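## Task

Shake the feeder tray back and forth until the clear vial contains between 12 and 14 tablets, with none spilled. At the finish the tray must rest against its stop and the vial must stand upright on the table surface itself; anything held in place only by the robot does not count. Then release everything and move the grippers away.

## Robot and tools

Robot: two six-joint arms, left_arm and right_arm, each ending in a parallel gripper. The names are labels only and do not match the left or right side of any picture. Cameras: cam_high, cam_low, cam_left_wrist and cam_right_wrist, each 504x504 pixels.

Scene frame: origin on the table top midway between the arms, +z up, +x out across the table, left_arm sits toward +y. Each result prints, per arm, the gripper's end_effector_position (metres) and end_effector_quat_wxyz in this frame. The printed position may be off, more so at long reach. This point lies between the pads when closed; closed fingertips extend about 33 mm past it, open ones about 9 mm. The fingers point along the gripper's +z and open along its y. Closing pushes the tips roughly 24 mm further out, so keep that clearance above a surface.

execute_actions takes "actions", a list holding one item or nothing, plus optional "pictures" (boolean; images come by default).
- Empty list: only reports the current state.
- Move: {"rows": [...], "steps": n} with n from 1 to 15 (default 15), each step 1/30 s. Up to 15 rows, one per step; if rows run out, the final row repeats.
- Wait: {"steps": n} without rows, n up to 300; it ends n steps after the previous result, and your reply time is counted inside it.
A refused call sends nothing to the robot.

Each row is one flat list of 18 numbers covering both arms, even if one arm stays still: left_arm's 6 joint targets, then its gripper position, force_limit, speed; then the same 9 for right_arm. Joint numbers are absolute target angles in radians, in this order: waist (-3.491 to 3.491), shoulder (-3.140 to 3.140), elbow (-1.187 to 4.328), forearm roll (-3.316 to 3.316), wrist pitch (-3.140 to 3.140), wrist roll (-3.927 to 3.927). True ends may differ by up to 0.010 rad. A target more than 0.010 rad beyond a range end, and further out than the last reported angle, gets the call refused. A target past the real end is clipped to it, and "joint sent to its limit" may appear (possibly referring to an earlier action still running); missing that line does not prove more travel is available.

Gripper numbers are absolute settings in [-1, 1]. position: +1 fully open (140 mm), pads touch near -0.8, -1 closes until blocked. force_limit: about 14 N at -1, 60 N at 0, 107 N at +1 (for parts up to 40 mm wide). speed: gap changes about 30 mm/s at -1, 140 at 0, 250 at +1. Note 0 is a real command, so to leave a gripper unchanged repeat its previous three values.

Gripping: command -1 and confirm object_status is 2. Codes: 0 moving, 1 blocked while opening, 2 blocked while closing, 3 reached target or pads met (thin items may still be held). Stopped fingers stay until position changes by at least 0.01, or the object yields or is lost, after which they continue up to the commanded position. With status 2, a new force_limit applies only alongside a changed position (e.g. -1 to -0.98) or when the object gives. position_measured is in counts, nonlinear: 3 fully open, 230 pads together.

Motion limits: target speeds capped at 2.62 rad/s (waist, shoulder), 3.14 (elbow), 3.93 (wrist joints), with 0.5 s to accelerate; an arm's joints are slowed together and arrive at once from rest. Each target stays within a lead of the measured angle: 0.805 rad waist/shoulder, 0.966 elbow, 1.21 wrist joints. If targets would put the gripper over 70 mm from where it is, they are scaled back. So far moves take several calls.

Between calls the arms keep heading to the last row sent, stopping when everything is nearly still or any step is HELD. The simulation runs while you reply, so long replies cost robot time.

Result lines: Joint positions and Joint velocities (rad, rad/s) per arm in column order; "joint command not followed" means the clearance check altered or blocked joint targets on some steps (the rest applied); HELD marks steps where your row was not fully sent; Flange force is the estimated outside force on the gripper, including held weight, noisy especially after sudden stops, "no reading" when unavailable; MOTOR HOT warns of heating, and OVER-TEMPERATURE FAULT means brakes are set until cool.

Faults: a joint contact torque reaching its load limit (142 N m waist, shoulder, elbow; 35.6 N m wrist joints, including held weight), or any outside force of 150 N on the arm, halts that arm 10 s, drops the rest of the call, and lets it yield. Avoid arms colliding or pressing each other; that can end the scene.

zoom_image: "camera" (one of the four names) and "region" [x0, y0, x1, y1] in that camera's pixels, top-left origin, at most 504 by 504; returns a closer look at the latest image.

finished_scene: "scene" is the number of the current scene; it ends it irreversibly, reports success, and gives the next task. Replying without any tool call ends everything.

Avoid: spilling tablets, tipping the vial, knocking anything off the table, slams and hard pushes, dropping things, and leaving the vial or tray propped by a gripper. Loose objects may occasionally get a brief nudge. Finish with grippers open and withdrawn, tray on its stop.

Each tool is called as name(argument=value, ...) on one line, values as JSON.

## Session

execute_actions(actions=[])

Scene clock: 0.00 s of 4800.00 s.
left_arm: end_effector_position=(+0.3380, -0.2302, +0.2857) position_measured=3 object_status=3 end_effector_quat_wxyz=(-0.388, +0.519, -0.462, +0.605) | right_arm: end_effector_position=(+0.4959, -0.5214, +0.2719) position_measured=3 object_status=3 end_effector_quat_wxyz=(-0.001, +0.995, -0.104, +0.000)
Joint positions: left_arm=[-1.646  0.431  0.039 -1.661 -1.441  2.245] | right_arm=[ 0.261  0.132  0.219 -0.002 -1.657  1.308]
Joint velocities: left_arm=[-0.     0.     0.    -0.    -0.001  0.   ] | right_arm=[-0.001  0.    -0.     0.    -0.    -0.   ]
Flange force (N, the push that the arm receives, along the gripper's own x y z axes): no reading

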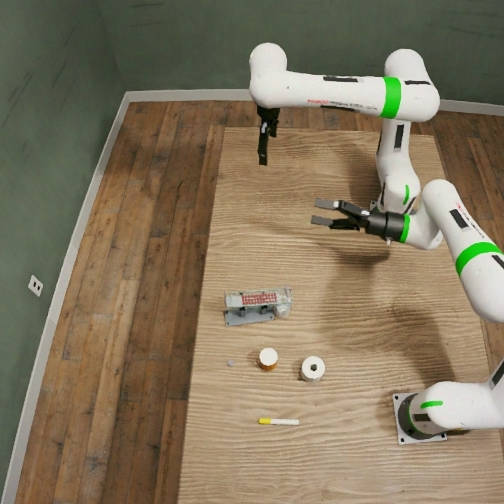

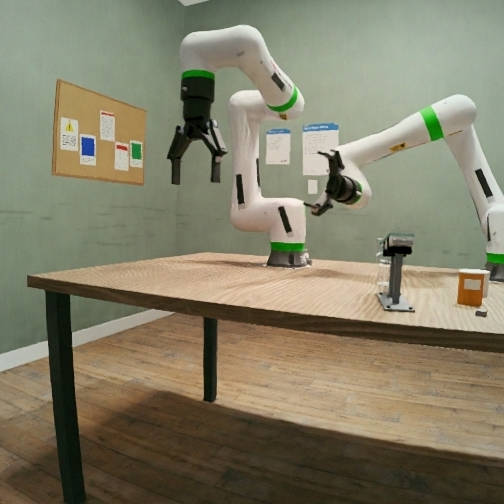

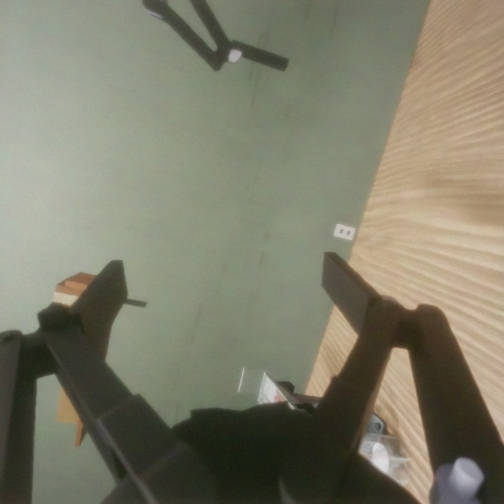

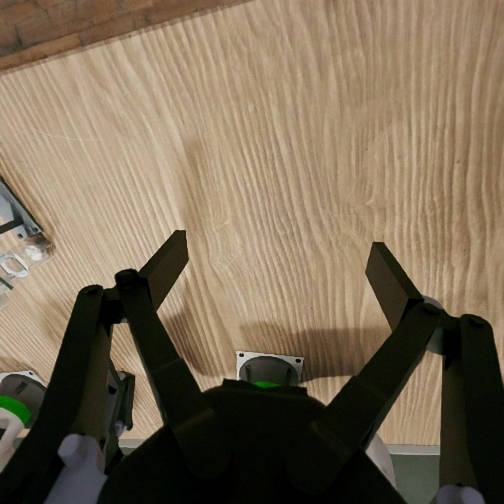

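zoom_image(camera="cam_high", region=[200, 260, 340, 400])

zoom_image(camera="cam_low", region=[350, 210, 504, 330])

Region (200, 260, 340, 400) of cam_high's 504x504 image, scaled by 3.600, with more detail than that image has.

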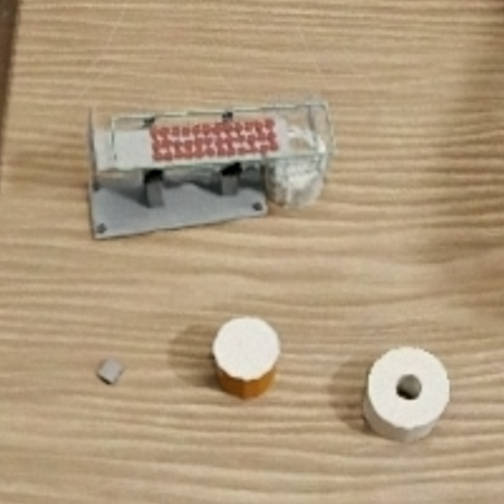

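Region (350, 210, 504, 330) of cam_low's 504x504 image, scaled by 3.273, with more detail than that image has; it fills the top 393 rows of this view, and the rest is white.

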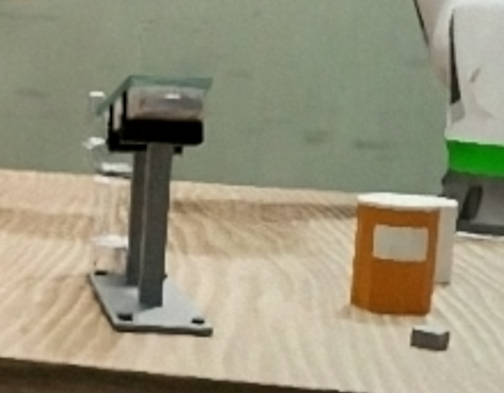

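zoom_image(camera="cam_high", region=[218, 278, 302, 334])

zoom_image(camera="cam_right_wrist", region=[0, 170, 120, 320])

zoom_image(camera="cam_left_wrist", region=[220, 340, 440, 504])

Region (218, 278, 302, 334) of cam_high's 504x504 image, scaled by 6.000, with more detail than that image has.

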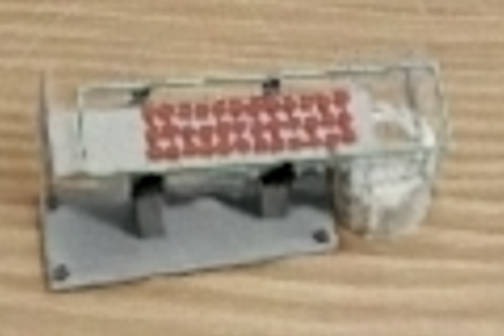

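Region (0, 170, 120, 320) of cam_right_wrist's 504x504 image, scaled by 3.360, with more detail than that image has; it fills the left 403 columns of this view, and the rest is white.

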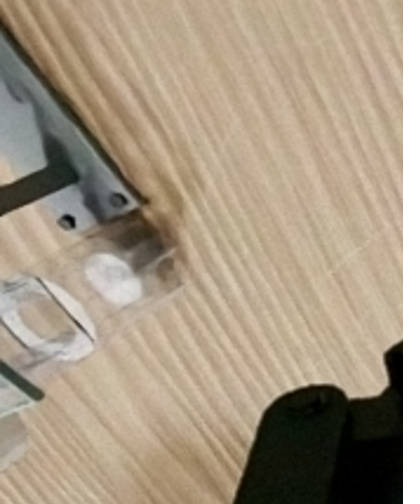

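Region (220, 340, 440, 504) of cam_left_wrist's 504x504 image, scaled by 2.291, with more detail than that image has; it fills the top 376 rows of this view, and the rest is white.

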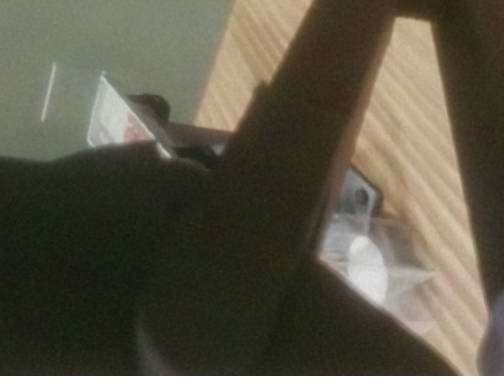

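zoom_image(camera="cam_low", region=[255, 115, 345, 205])

zoom_image(camera="cam_low", region=[365, 225, 425, 320])

Region (255, 115, 345, 205) of cam_low's 504x504 image, scaled by 5.600, with more detail than that image has.

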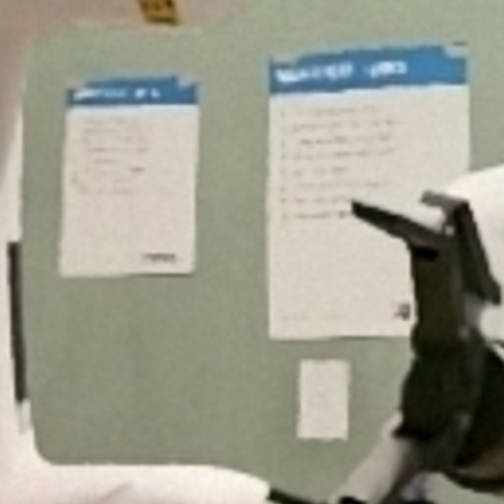

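Region (365, 225, 425, 320) of cam_low's 504x504 image, scaled by 5.305, with more detail than that image has; it fills the left 318 columns of this view, and the rest is white.

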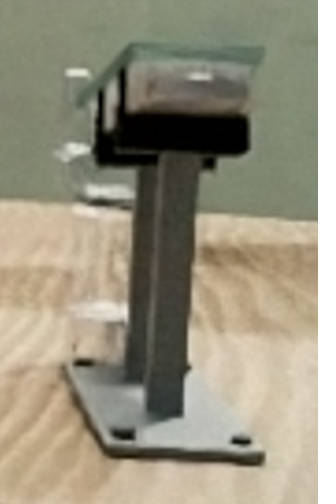

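execute_actions(actions=[{"rows": [[-1.0,0.3,0.8,-0.8,-1.7,1.2,1,0,0, 0.261,0.132,0.219,-0.002,-1.657,1.308,1,0,0]], "steps": 15}], pictures=false)

execute_actions(actions=[{"steps": 30}], pictures=false)

Scene clock: 76.93 s of 4800.00 s.
left_arm: end_effector_position=(+0.4393, -0.1220, +0.3501) position_measured=3 object_status=3 end_effector_quat_wxyz=(-0.426, +0.704, -0.413, +0.389) | right_arm: end_effector_position=(+0.4960, -0.5214, +0.2720) position_measured=3 object_status=3 end_effector_quat_wxyz=(-0.001, +0.995, -0.104, +0.000)
Joint positions: left_arm=[-1.322  0.365  0.42  -1.23  -1.571  1.722] | right_arm=[ 0.261  0.132  0.219 -0.002 -1.657  1.308]
Joint velocities: left_arm=[ 0.914 -0.187  1.078  1.211 -0.364 -1.471] | right_arm=[-0.     0.001 -0.    -0.001  0.001  0.001]
Flange force (N, the push that the arm receives, along the gripper's own x y z axes): left_arm=[-5.2 2.6 1.9] | right_arm=[7.7 -2.7 -2.3]
Steps of this call (steps 1 to 90: nothing new was sent; then 73.43 s passed at rest; steps 91 to 105: all 15 steps of this action). Readings (joint positions | what the end effector reports):
91: left_arm=[-1.646 0.431 0.039 -1.661 -1.441 2.245] | right_arm=[0.261 0.132 0.219 -0.002 -1.657 1.308] | left_arm position_measured=3 object_status=3 | right_arm position_measured=3 object_status=3
92: left_arm=[-1.644 0.431 0.041 -1.658 -1.442 2.242] | right_arm=[0.261 0.132 0.219 -0.002 -1.657 1.308] | left_arm position_measured=3 object_status=3 | right_arm position_measured=3 object_status=3
94: left_arm=[-1.625 0.427 0.064 -1.633 -1.450 2.211] | right_arm=[0.261 0.132 0.219 -0.002 -1.657 1.308] | left_arm position_measured=3 object_status=3 | right_arm position_measured=3 object_status=3
98: left_arm=[-1.529 0.407 0.177 -1.505 -1.488 2.056] | right_arm=[0.261 0.132 0.219 -0.002 -1.657 1.308] | left_arm position_measured=3 object_status=3 | right_arm position_measured=3 object_status=3
105: the state above

Scene clock: 77.93 s of 4800.00 s.
left_arm: end_effector_position=(+0.4788, -0.0544, +0.4629) position_measured=3 object_status=3 end_effector_quat_wxyz=(-0.309, +0.794, -0.452, +0.265) | right_arm: end_effector_position=(+0.4960, -0.5214, +0.2720) position_measured=3 object_status=3 end_effector_quat_wxyz=(-0.001, +0.995, -0.104, +0.000)
Joint positions: left_arm=[-1.   0.3  0.8 -0.8 -1.7  1.2] | right_arm=[ 0.261  0.132  0.219 -0.002 -1.657  1.308]
Joint velocities: left_arm=[ 0. -0. -0. -0.  0. -0.] | right_arm=[-0.001  0.    -0.     0.    -0.001 -0.   ]
Flange force (N, the push that the arm receives, along the gripper's own x y z axes): left_arm=[-19.3 9.7 7.7] | right_arm=[7.4 -2.2 -2.5]
Steps of this call (steps 1 to 30: the robot went on to your last target). Readings (joint positions | what the end effector reports):
1: left_arm=[-1.291 0.359 0.457 -1.188 -1.583 1.672] | right_arm=[0.261 0.132 0.219 -0.002 -1.657 1.308] | left_arm position_measured=3 object_status=3 | right_arm position_measured=3 object_status=3
2: left_arm=[-1.260 0.353 0.493 -1.147 -1.596 1.621] | right_arm=[0.261 0.132 0.219 -0.002 -1.657 1.308] | left_arm position_measured=3 object_status=3 | right_arm position_measured=3 object_status=3
4: left_arm=[-1.199 0.340 0.566 -1.066 -1.620 1.522] | right_arm=[0.261 0.132 0.219 -0.002 -1.657 1.308] | left_arm position_measured=3 object_status=3 | right_arm position_measured=3 object_status=3
8: left_arm=[-1.082 0.317 0.703 -0.910 -1.667 1.333] | right_arm=[0.261 0.132 0.219 -0.002 -1.657 1.308] | left_arm position_measured=3 object_status=3 | right_arm position_measured=3 object_status=3
30: the state above
All arms were judged still, so your last target was given up. Only a new action makes them travel on or press farther. Fingers that are still opening or closing keep moving.

execute_actions(actions=[{"rows": [[-0.345,0.600,0.965,0.0,-1.936,0.27,1,0,0, 0.261,0.132,0.219,-0.002,-1.657,1.308,1,0,0]], "steps": 15}], pictures=false)

execute_actions(actions=[{"steps": 25}])

Scene clock: 81.80 s of 4800.00 s.
left_arm: end_effector_position=(+0.5244, +0.0061, +0.3462) position_measured=3 object_status=3 end_effector_quat_wxyz=(-0.151, +0.765, -0.625, +0.036) | right_arm: end_effector_position=(+0.4960, -0.5214, +0.2720) position_measured=3 object_status=3 end_effector_quat_wxyz=(-0.001, +0.995, -0.104, +0.000)
Joint positions: left_arm=[-0.589  0.488  0.904 -0.298 -1.848  0.616] | right_arm=[ 0.261  0.132  0.219 -0.002 -1.657  1.308]
Joint velocities: left_arm=[ 1.275  0.585  0.321  1.547 -0.455 -1.801] | right_arm=[-0.001 -0.     0.    -0.     0.    -0.002]
Flange force (N, the push that the arm receives, along the gripper's own x y z axes): left_arm=[-12.2 23.0 15.0] | right_arm=[7.8 -1.7 -2.0]
Steps of this call (steps 1 to 90: nothing new was sent; then 0.37 s passed at rest; steps 91 to 105: all 15 steps of this action). Readings (joint positions | what the end effector reports):
91: left_arm=[-1.000 0.300 0.800 -0.800 -1.700 1.200] | right_arm=[0.261 0.132 0.219 -0.002 -1.657 1.308] | left_arm position_measured=3 object_status=3 | right_arm position_measured=3 object_status=3
92: left_arm=[-0.998 0.301 0.801 -0.797 -1.701 1.197] | right_arm=[0.261 0.132 0.219 -0.002 -1.657 1.308] | left_arm position_measured=3 object_status=3 | right_arm position_measured=3 object_status=3
94: left_arm=[-0.977 0.310 0.806 -0.772 -1.708 1.167] | right_arm=[0.261 0.132 0.219 -0.002 -1.657 1.308] | left_arm position_measured=3 object_status=3 | right_arm position_measured=3 object_status=3
98: left_arm=[-0.866 0.361 0.834 -0.637 -1.748 1.011] | right_arm=[0.261 0.132 0.219 -0.002 -1.657 1.308] | left_arm position_measured=3 object_status=3 | right_arm position_measured=3 object_status=3
105: the state above

Scene clock: 82.63 s of 4800.00 s.
left_arm: end_effector_position=(+0.5507, +0.0490, +0.3204) position_measured=3 object_status=3 end_effector_quat_wxyz=(+0.000, +0.706, -0.708, -0.000) | right_arm: end_effector_position=(+0.4960, -0.5214, +0.2720) position_measured=3 object_status=3 end_effector_quat_wxyz=(-0.001, +0.995, -0.104, +0.000)
Joint positions: left_arm=[-0.345  0.6    0.965  0.    -1.936  0.27 ] | right_arm=[ 0.261  0.132  0.219 -0.002 -1.657  1.308]
Joint velocities: left_arm=[ 0.001  0.001 -0.    -0.    -0.    -0.   ] | right_arm=[ 0.     0.     0.     0.    -0.001 -0.001]
Flange force (N, the push that the arm receives, along the gripper's own x y z axes): left_arm=no reading | right_arm=[7.1 -2.0 -2.0]
Steps of this call (steps 1 to 25: the robot went on to your last target). Readings (joint positions | what the end effector reports):
1: left_arm=[-0.545 0.508 0.915 -0.245 -1.864 0.554] | right_arm=[0.261 0.132 0.219 -0.002 -1.657 1.308] | left_arm position_measured=3 object_status=3 | right_arm position_measured=3 object_status=3
2: left_arm=[-0.502 0.528 0.925 -0.192 -1.879 0.494] | right_arm=[0.261 0.132 0.219 -0.002 -1.657 1.308] | left_arm position_measured=3 object_status=3 | right_arm position_measured=3 object_status=3
4: left_arm=[-0.429 0.562 0.944 -0.103 -1.906 0.390] | right_arm=[0.261 0.132 0.219 -0.002 -1.657 1.308] | left_arm position_measured=3 object_status=3 | right_arm position_measured=3 object_status=3
8: left_arm=[-0.351 0.597 0.963 -0.008 -1.934 0.279] | right_arm=[0.261 0.132 0.219 -0.002 -1.657 1.308] | left_arm position_measured=3 object_status=3 | right_arm position_measured=3 object_status=3
25: the state above

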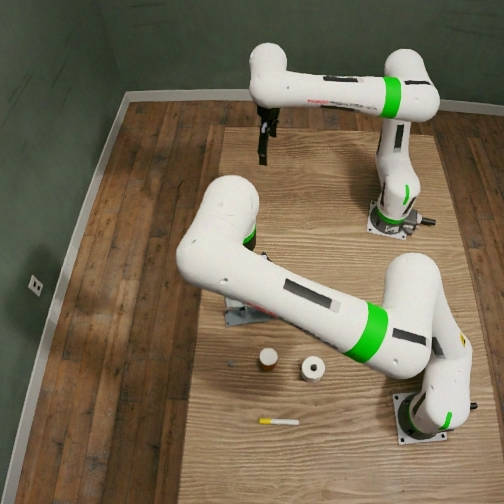

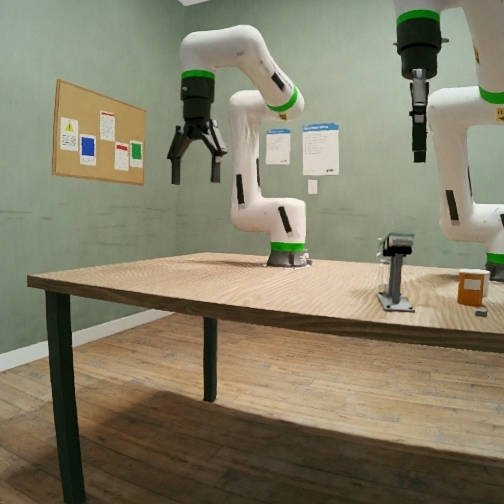

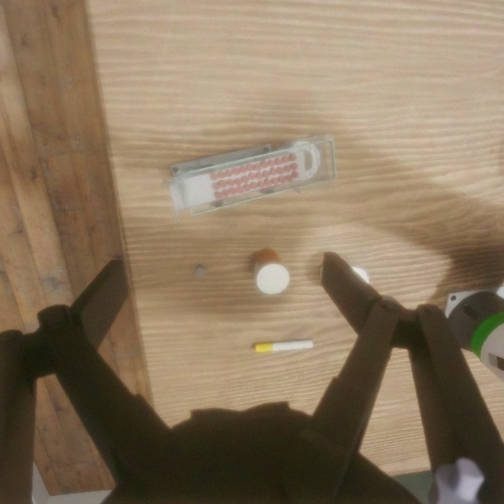

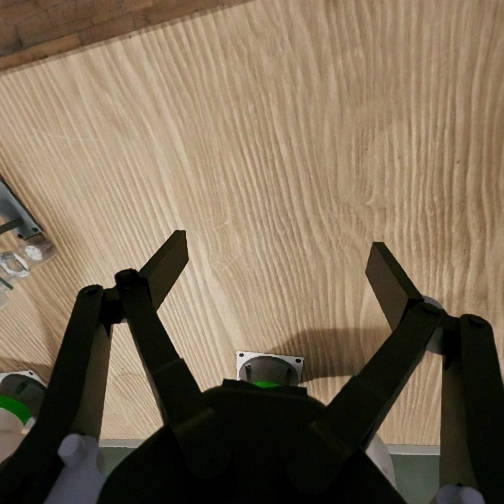

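zoom_image(camera="cam_left_wrist", region=[155, 120, 355, 230])

Region (155, 120, 355, 230) of cam_left_wrist's 504x504 image, scaled by 2.520, with more detail than that image has; it fills the top 277 rows of this view, and the rest is white.

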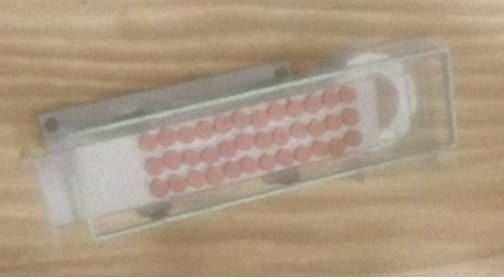

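execute_actions(actions=[{"rows": [[-0.505,-0.578,-0.943,0.0,-0.245,1.571,1,0,0, 0.261,0.132,0.219,-0.002,-1.657,1.308,1,0,0]], "steps": 15}], pictures=false)

execute_actions(actions=[{"steps": 45}])

Scene clock: 142.27 s of 4800.00 s.
left_arm: end_effector_position=(+0.5627, -0.0067, +0.4112) position_measured=3 object_status=3 end_effector_quat_wxyz=(-0.051, +0.829, -0.478, +0.288) | right_arm: end_effector_position=(+0.4960, -0.5214, +0.2720) position_measured=3 object_status=3 end_effector_quat_wxyz=(-0.001, +0.995, -0.104, +0.000)
Joint positions: left_arm=[-0.421  0.143  0.416  0.    -1.252  0.874] | right_arm=[ 0.261  0.132  0.219 -0.002 -1.657  1.308]
Joint velocities: left_arm=[-0.164 -1.383 -1.662  0.     1.963  1.355] | right_arm=[ 0.    -0.     0.    -0.     0.001 -0.001]
Flange force (N, the push that the arm receives, along the gripper's own x y z axes): left_arm=[-6.7 7.0 0.0] | right_arm=[7.3 -2.1 -2.2]
Steps of this call (steps 1 to 15: the robot went on to your last target; steps 16 to 90: nothing new was sent; then 56.13 s passed at rest; steps 91 to 105: all 15 steps of this action). Readings (joint positions | what the end effector reports):
91: left_arm=[-0.345 0.600 0.965 0.000 -1.936 0.270] | right_arm=[0.261 0.132 0.219 -0.002 -1.657 1.308] | left_arm position_measured=3 object_status=3 | right_arm position_measured=3 object_status=3
92: left_arm=[-0.345 0.599 0.962 0.000 -1.934 0.272] | right_arm=[0.261 0.132 0.219 -0.002 -1.657 1.308] | left_arm position_measured=3 object_status=3 | right_arm position_measured=3 object_status=3
94: left_arm=[-0.349 0.578 0.937 0.000 -1.902 0.304] | right_arm=[0.261 0.132 0.219 -0.002 -1.657 1.308] | left_arm position_measured=3 object_status=3 | right_arm position_measured=3 object_status=3
98: left_arm=[-0.371 0.466 0.804 0.000 -1.735 0.471] | right_arm=[0.261 0.132 0.219 -0.002 -1.657 1.308] | left_arm position_measured=3 object_status=3 | right_arm position_measured=3 object_status=3
105: the state above

Scene clock: 143.77 s of 4800.00 s.
left_arm: end_effector_position=(+0.3481, +0.0298, +0.1707) position_measured=3 object_status=3 end_effector_quat_wxyz=(+0.099, +0.866, -0.191, +0.451) | right_arm: end_effector_position=(+0.4960, -0.5214, +0.2720) position_measured=3 object_status=3 end_effector_quat_wxyz=(-0.001, +0.995, -0.104, +0.000)
Joint positions: left_arm=[-0.505 -0.578 -0.943 -0.    -0.245  1.571] | right_arm=[ 0.261  0.132  0.219 -0.002 -1.657  1.308]
Joint velocities: left_arm=[ 0.     0.     0.     0.002 -0.    -0.   ] | right_arm=[ 0.002 -0.    -0.     0.     0.001  0.001]
Flange force (N, the push that the arm receives, along the gripper's own x y z axes): left_arm=no reading | right_arm=[7.6 -2.1 -2.3]
Steps of this call (steps 1 to 45: the robot went on to your last target). Readings (joint positions | what the end effector reports):
1: left_arm=[-0.426 0.095 0.358 0.000 -1.184 0.920] | right_arm=[0.261 0.132 0.219 -0.002 -1.657 1.308] | left_arm position_measured=3 object_status=3 | right_arm position_measured=3 object_status=3
2: left_arm=[-0.432 0.045 0.294 0.000 -1.115 0.968] | right_arm=[0.261 0.132 0.219 -0.002 -1.657 1.308] | left_arm position_measured=3 object_status=3 | right_arm position_measured=3 object_status=3
4: left_arm=[-0.443 -0.053 0.154 0.000 -0.979 1.062] | right_arm=[0.261 0.132 0.219 -0.002 -1.657 1.308] | left_arm position_measured=3 object_status=3 | right_arm position_measured=3 object_status=3
8: left_arm=[-0.460 -0.193 -0.070 0.000 -0.784 1.198] | right_arm=[0.261 0.132 0.219 -0.002 -1.657 1.308] | left_arm position_measured=3 object_status=3 | right_arm position_measured=3 object_status=3
45: the state above

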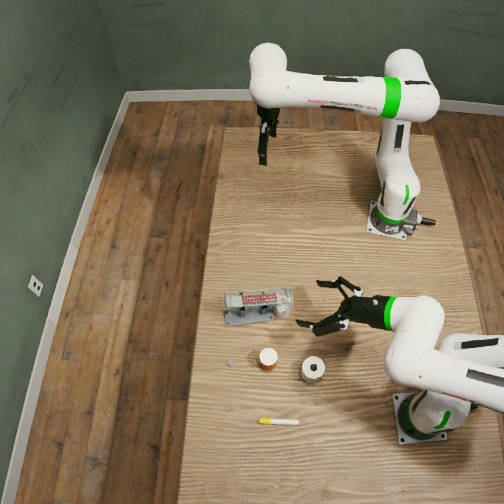

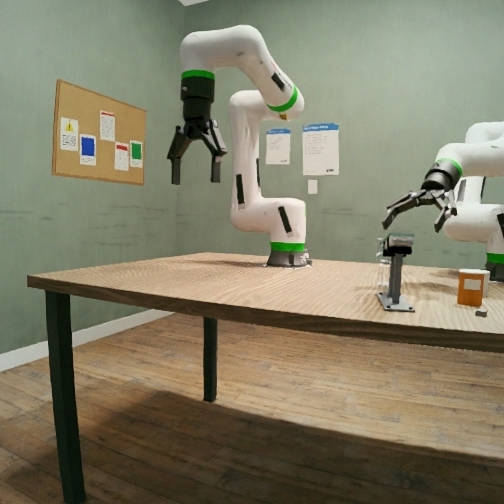

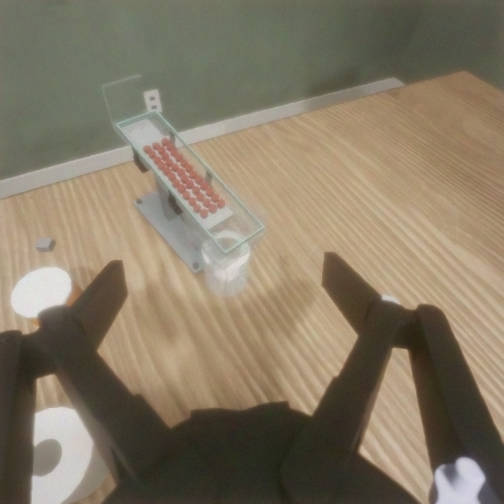

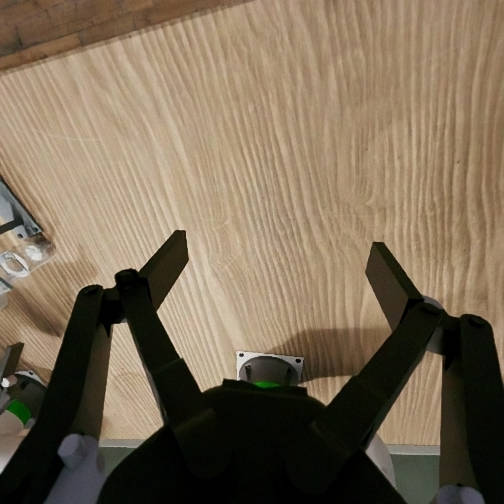

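zoom_image(camera="cam_left_wrist", region=[90, 65, 290, 305])

Region (90, 65, 290, 305) of cam_left_wrist's 504x504 image, scaled by 2.100, with more detail than that image has.

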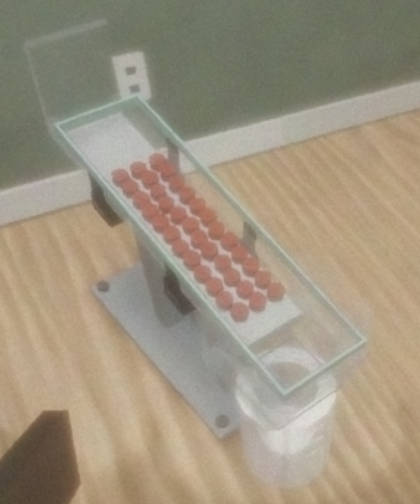

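zoom_image(camera="cam_left_wrist", region=[95, 65, 195, 185])

zoom_image(camera="cam_left_wrist", region=[170, 180, 280, 305])

Region (95, 65, 195, 185) of cam_left_wrist's 504x504 image, scaled by 4.200, with more detail than that image has.

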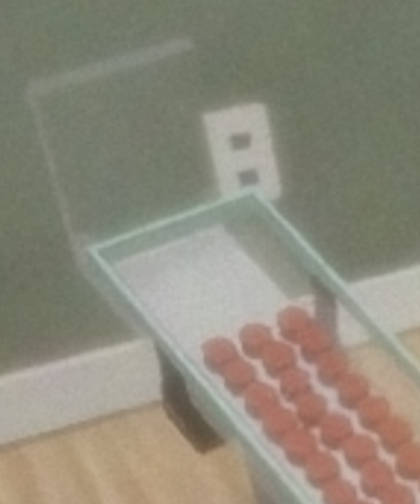

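Region (170, 180, 280, 305) of cam_left_wrist's 504x504 image, scaled by 4.032, with more detail than that image has; it fills the left 444 columns of this view, and the rest is white.

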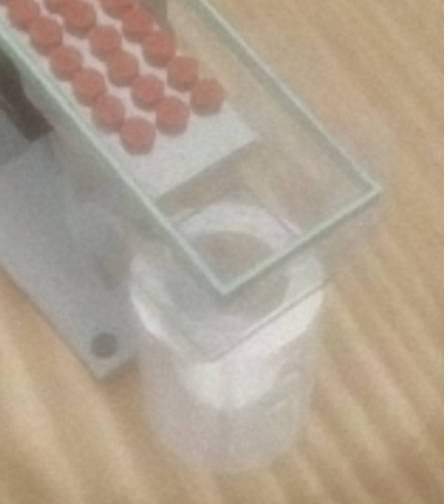

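execute_actions(actions=[{"rows": [[-0.329,0.7605,1.104,0.0,-1.914,0.476,0,0,0, 0.261,0.132,0.219,-0.002,-1.657,1.308,1,0,0]], "steps": 15}], pictures=false)

execute_actions(actions=[{"steps": 50}])

Scene clock: 205.20 s of 4800.00 s.
left_arm: end_effector_position=(+0.4004, +0.0638, +0.1409) position_measured=103 object_status=0 end_effector_quat_wxyz=(-0.020, +0.874, -0.470, +0.120) | right_arm: end_effector_position=(+0.4960, -0.5214, +0.2720) position_measured=3 object_status=3 end_effector_quat_wxyz=(-0.001, +0.995, -0.104, +0.000)
Joint positions: left_arm=[-0.399 -0.026 -0.28   0.    -1.072  0.911] | right_arm=[ 0.261  0.132  0.219 -0.002 -1.657  1.308]
Joint velocities: left_arm=[ 0.287  2.366  2.841 -0.    -3.347 -1.78 ] | right_arm=[-0.001 -0.     0.    -0.     0.    -0.001]
Flange force (N, the push that the arm receives, along the gripper's own x y z axes): left_arm=[-27.1 10.0 -13.4] | right_arm=[8.5 -1.8 -2.7]
Steps of this call (steps 1 to 15: the robot went on to your last target; steps 16 to 90: nothing new was sent; then 57.93 s passed at rest; steps 91 to 105: all 15 steps of this action). Readings (joint positions | what the end effector reports):
91: left_arm=[-0.505 -0.578 -0.943 0.000 -0.245 1.571] | right_arm=[0.261 0.132 0.219 -0.002 -1.657 1.308] | left_arm position_measured=3 object_status=0 | right_arm position_measured=3 object_status=3
92: left_arm=[-0.505 -0.577 -0.941 0.000 -0.247 1.569] | right_arm=[0.261 0.132 0.219 -0.002 -1.657 1.308] | left_arm position_measured=5 object_status=0 | right_arm position_measured=3 object_status=3
94: left_arm=[-0.500 -0.556 -0.916 0.000 -0.279 1.541] | right_arm=[0.261 0.132 0.219 -0.002 -1.657 1.308] | left_arm position_measured=20 object_status=0 | right_arm position_measured=3 object_status=3
98: left_arm=[-0.476 -0.444 -0.782 0.000 -0.446 1.390] | right_arm=[0.261 0.132 0.219 -0.002 -1.657 1.308] | left_arm position_measured=50 object_status=0 | right_arm position_measured=3 object_status=3
105: the state above

Scene clock: 206.87 s of 4800.00 s.
left_arm: end_effector_position=(+0.6081, +0.0444, +0.2703) position_measured=129 object_status=3 end_effector_quat_wxyz=(-0.000, +0.780, -0.626, +0.000) | right_arm: end_effector_position=(+0.4960, -0.5214, +0.2720) position_measured=3 object_status=3 end_effector_quat_wxyz=(-0.001, +0.995, -0.104, +0.000)
Joint positions: left_arm=[-0.329  0.761  1.104  0.    -1.914  0.476] | right_arm=[ 0.261  0.132  0.219 -0.002 -1.657  1.308]
Joint velocities: left_arm=[ 0.    -0.001  0.     0.    -0.    -0.   ] | right_arm=[ 0. -0. -0. -0.  0. -0.]
Flange force (N, the push that the arm receives, along the gripper's own x y z axes): left_arm=no reading | right_arm=[8.4 -2.3 -2.5]
Steps of this call (steps 1 to 45: the robot went on to your last target; steps 46 to 50: nothing new was sent). Readings (joint positions | what the end effector reports):
1: left_arm=[-0.390 0.056 -0.182 0.000 -1.182 0.854] | right_arm=[0.261 0.132 0.219 -0.002 -1.657 1.308] | left_arm position_measured=111 object_status=0 | right_arm position_measured=3 object_status=3
2: left_arm=[-0.382 0.135 -0.087 0.000 -1.285 0.804] | right_arm=[0.261 0.132 0.219 -0.002 -1.657 1.308] | left_arm position_measured=119 object_status=0 | right_arm position_measured=3 object_status=3
4: left_arm=[-0.370 0.276 0.082 0.000 -1.464 0.729] | right_arm=[0.261 0.132 0.219 -0.002 -1.657 1.308] | left_arm position_measured=129 object_status=0 | right_arm position_measured=3 object_status=3
8: left_arm=[-0.360 0.487 0.336 0.000 -1.717 0.666] | right_arm=[0.261 0.132 0.219 -0.002 -1.657 1.308] | left_arm position_measured=129 object_status=0 | right_arm position_measured=3 object_status=3
50: the state above
All arms were judged still, so your last target was given up. Only a new action makes them travel on or press farther. Fingers that are still opening or closing keep moving.

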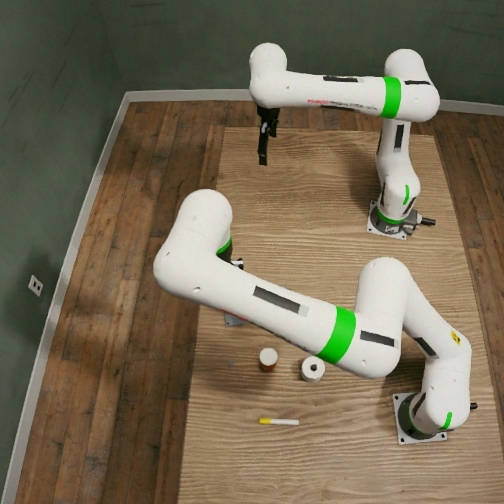

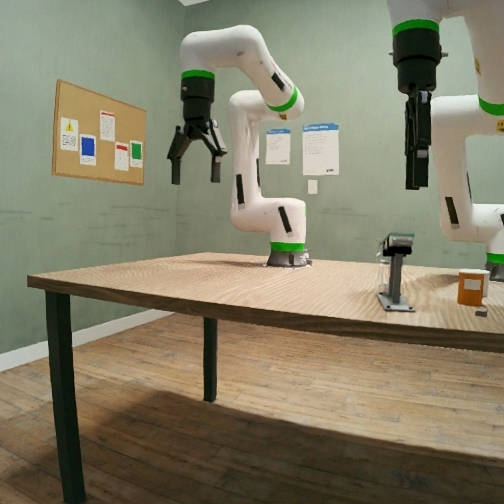

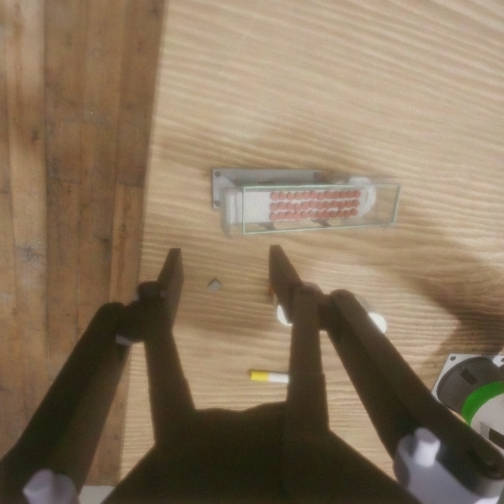

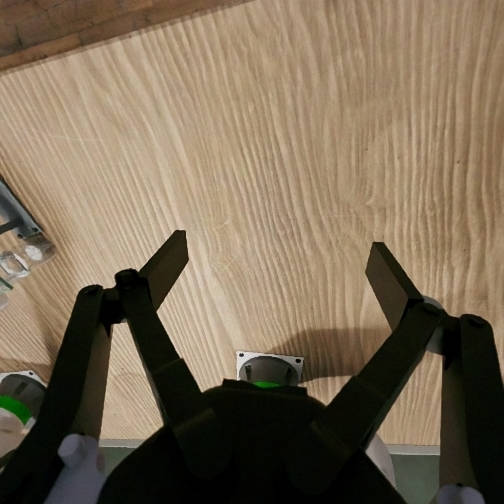

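zoom_image(camera="cam_left_wrist", region=[160, 150, 420, 280])

zoom_image(camera="cam_low", region=[350, 150, 470, 320])

Region (160, 150, 420, 280) of cam_left_wrist's 504x504 image, scaled by 1.938, with more detail than that image has.

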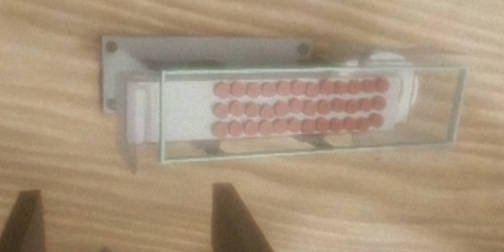

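Region (350, 150, 470, 320) of cam_low's 504x504 image, scaled by 2.965, with more detail than that image has; it fills the left 356 columns of this view, and the rest is white.

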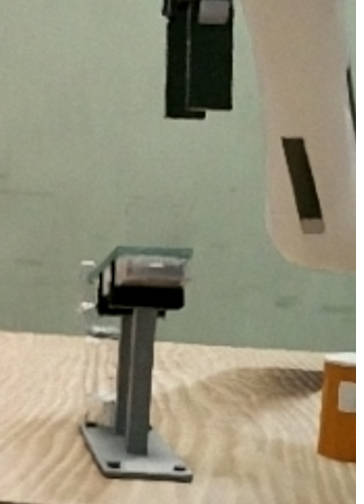

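execute_actions(actions=[{"rows": [[-0.364,0.804,1.105,0.0,-1.872,0.511,0,0,0, 0.261,0.132,0.219,-0.002,-1.657,1.308,1,0,0]], "steps": 15}])

zoom_image(camera="cam_low", region=[350, 150, 470, 320])

Scene clock: 228.90 s of 4800.00 s.
left_arm: end_effector_position=(+0.6147, +0.0172, +0.2403) position_measured=129 object_status=3 end_effector_quat_wxyz=(+0.000, +0.780, -0.626, -0.000) | right_arm: end_effector_position=(+0.4960, -0.5214, +0.2720) position_measured=3 object_status=3 end_effector_quat_wxyz=(-0.001, +0.995, -0.104, +0.000)
Joint positions: left_arm=[-0.364  0.804  1.105 -0.    -1.872  0.511] | right_arm=[ 0.261  0.132  0.219 -0.002 -1.657  1.308]
Joint velocities: left_arm=[-0.    -0.003  0.    -0.     0.     0.   ] | right_arm=[-0.     0.    -0.    -0.    -0.001  0.002]
Flange force (N, the push that the arm receives, along the gripper's own x y z axes): left_arm=no reading | right_arm=[5.4 -2.6 -1.3]
Steps of this call (steps 1 to 90: nothing new was sent; then 18.53 s passed at rest; steps 91 to 105: all 15 steps of this action). Readings (joint positions | what the end effector reports):
91: left_arm=[-0.329 0.760 1.104 -0.000 -1.914 0.476] | right_arm=[0.261 0.132 0.219 -0.002 -1.657 1.308] | left_arm position_measured=129 object_status=3 | right_arm position_measured=3 object_status=3
92: left_arm=[-0.330 0.762 1.104 -0.000 -1.913 0.476] | right_arm=[0.261 0.132 0.219 -0.002 -1.657 1.308] | left_arm position_measured=129 object_status=3 | right_arm position_measured=3 object_status=3
94: left_arm=[-0.347 0.782 1.105 -0.000 -1.893 0.493] | right_arm=[0.261 0.132 0.219 -0.002 -1.657 1.308] | left_arm position_measured=129 object_status=3 | right_arm position_measured=3 object_status=3
98: left_arm=[-0.364 0.804 1.105 -0.000 -1.872 0.511] | right_arm=[0.261 0.132 0.219 -0.002 -1.657 1.308] | left_arm position_measured=129 object_status=3 | right_arm position_measured=3 object_status=3
105: the state above

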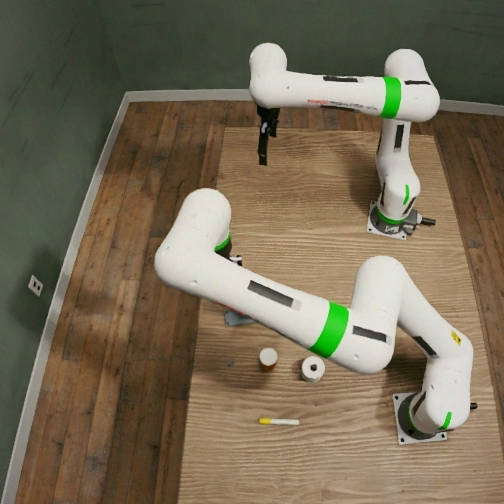

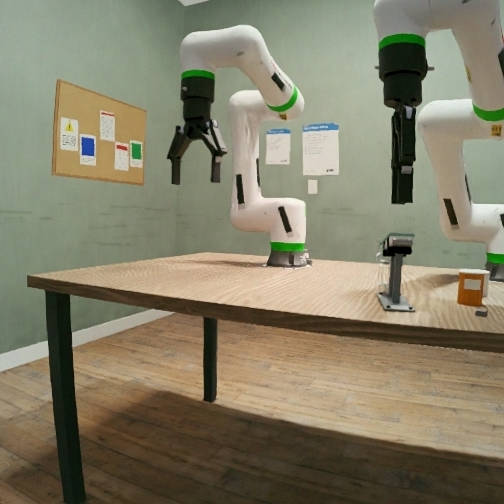

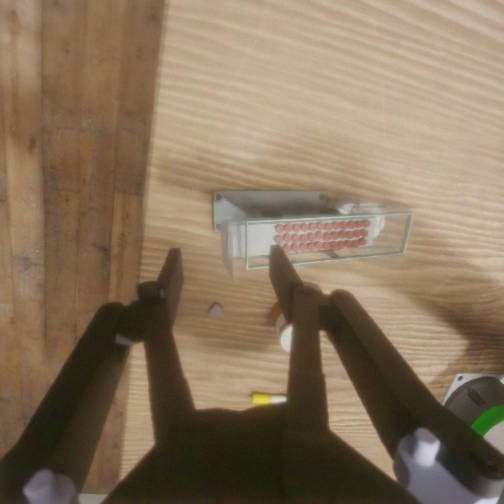

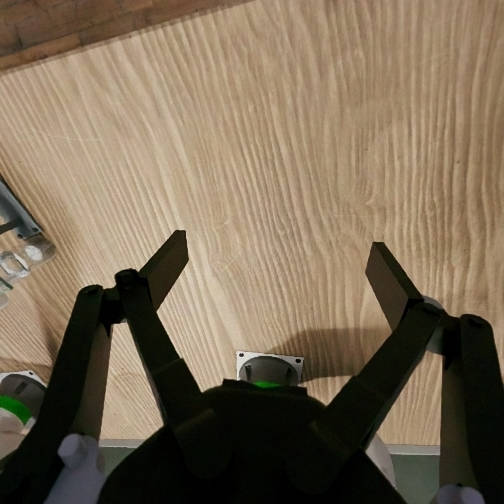

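Region (350, 150, 470, 320) of cam_low's 504x504 image, scaled by 2.965, with more detail than that image has; it fills the left 356 columns of this view, and the rest is white.

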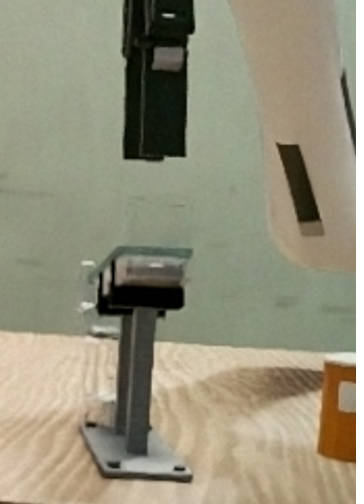

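zoom_image(camera="cam_left_wrist", region=[170, 180, 300, 290])

Region (170, 180, 300, 290) of cam_left_wrist's 504x504 image, scaled by 3.877, with more detail than that image has; it fills the top 426 rows of this view, and the rest is white.

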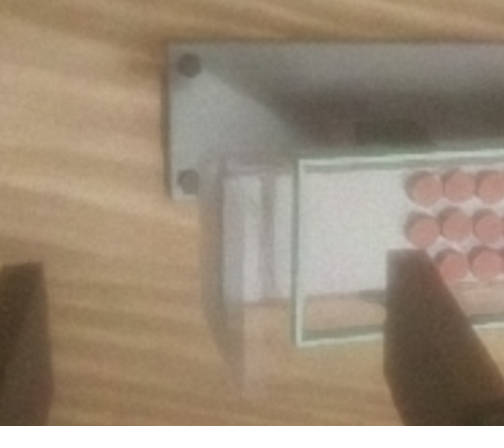

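execute_actions(actions=[{"rows": [[-0.3657,0.773,1.0015,0.0,-1.7993,0.5127,0,0,0, 0.261,0.132,0.219,-0.002,-1.657,1.308,1,0,0],[-0.3657,0.773,1.0015,0.0,-1.7993,0.5127,0,0,0, 0.261,0.132,0.219,-0.002,-1.657,1.308,1,0,0],[-0.3657,0.773,1.0015,0.0,-1.7993,0.5127,0,0,0, 0.261,0.132,0.219,-0.002,-1.657,1.308,1,0,0],[-0.3657,0.773,1.0015,0.0,-1.7993,0.5127,0,0,0, 0.261,0.132,0.219,-0.002,-1.657,1.308,1,0,0],[-0.3674,0.7421,0.8981,0.0,-1.7268,0.5144,0,0,0, 0.261,0.132,0.219,-0.002,-1.657,1.308,1,0,0]], "steps": 15}])

zoom_image(camera="cam_low", region=[350, 150, 470, 320])

zoom_image(camera="cam_left_wrist", region=[160, 190, 460, 340])

Scene clock: 249.37 s of 4800.00 s.
left_arm: end_effector_position=(+0.6098, +0.0162, +0.1976) position_measured=129 object_status=3 end_effector_quat_wxyz=(-0.000, +0.780, -0.626, +0.000) | right_arm: end_effector_position=(+0.4960, -0.5214, +0.2720) position_measured=3 object_status=3 end_effector_quat_wxyz=(-0.001, +0.995, -0.104, +0.000)
Joint positions: left_arm=[-0.367  0.742  0.898  0.    -1.727  0.514] | right_arm=[ 0.261  0.132  0.219 -0.002 -1.657  1.308]
Joint velocities: left_arm=[-0.    -0.002 -0.003 -0.001  0.002 -0.001] | right_arm=[-0.     0.    -0.     0.    -0.     0.001]
Flange force (N, the push that the arm receives, along the gripper's own x y z axes): left_arm=[-17.5 20.1 12.0] | right_arm=[7.5 -2.3 -2.3]
Steps of this call (steps 1 to 15: the robot went on to your last target; steps 16 to 90: nothing new was sent; then 16.97 s passed at rest; steps 91 to 105: all 15 steps of this action). Readings (joint positions | what the end effector reports):
91: left_arm=[-0.364 0.804 1.105 0.000 -1.872 0.511] | right_arm=[0.261 0.132 0.219 -0.002 -1.657 1.308] | left_arm position_measured=129 object_status=3 | right_arm position_measured=3 object_status=3
92: left_arm=[-0.364 0.803 1.103 0.000 -1.870 0.511] | right_arm=[0.261 0.132 0.219 -0.002 -1.657 1.308] | left_arm position_measured=129 object_status=3 | right_arm position_measured=3 object_status=3
94: left_arm=[-0.364 0.796 1.078 0.000 -1.852 0.511] | right_arm=[0.261 0.132 0.219 -0.002 -1.657 1.308] | left_arm position_measured=129 object_status=3 | right_arm position_measured=3 object_status=3
98: left_arm=[-0.366 0.761 0.962 0.000 -1.772 0.513] | right_arm=[0.261 0.132 0.219 -0.002 -1.657 1.308] | left_arm position_measured=129 object_status=3 | right_arm position_measured=3 object_status=3
105: the state above

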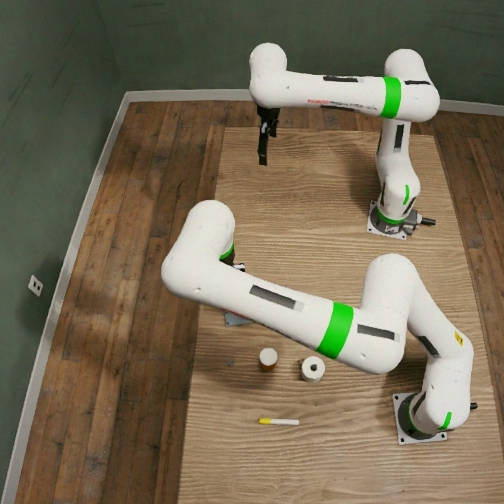

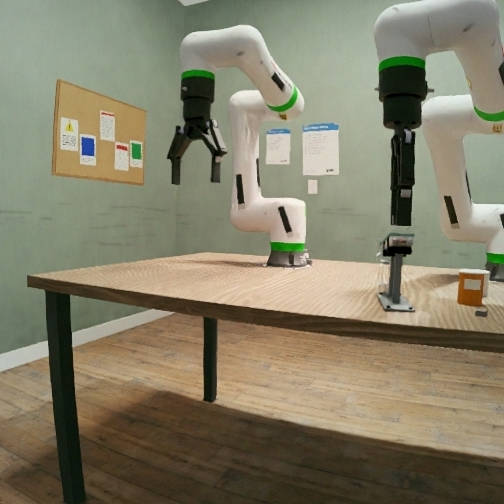

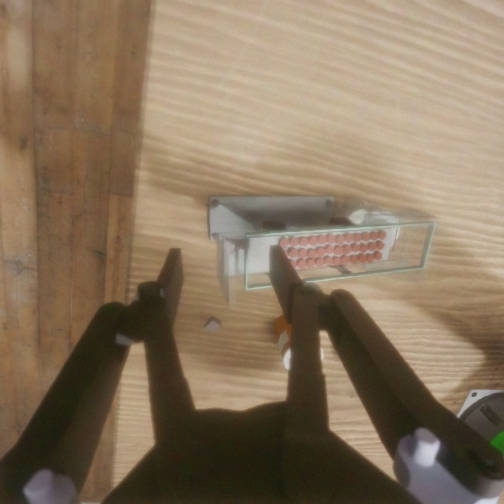

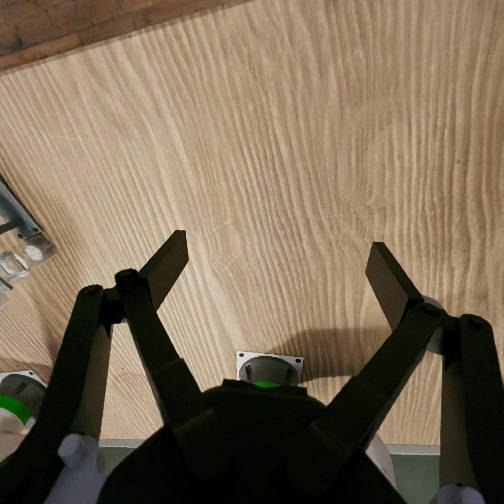

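Region (350, 150, 470, 320) of cam_low's 504x504 image, scaled by 2.965, with more detail than that image has; it fills the left 356 columns of this view, and the rest is white.

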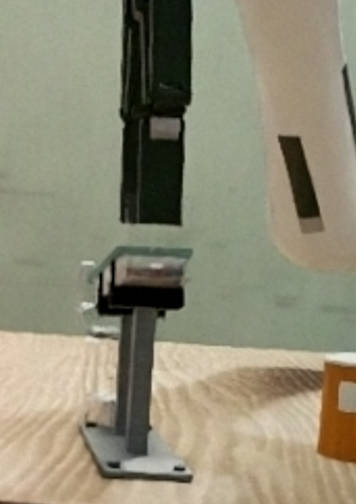

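Region (160, 190, 460, 340) of cam_left_wrist's 504x504 image, scaled by 1.680, with more detail than that image has.

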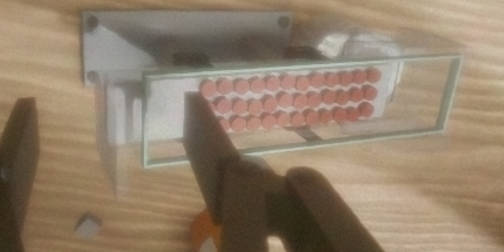

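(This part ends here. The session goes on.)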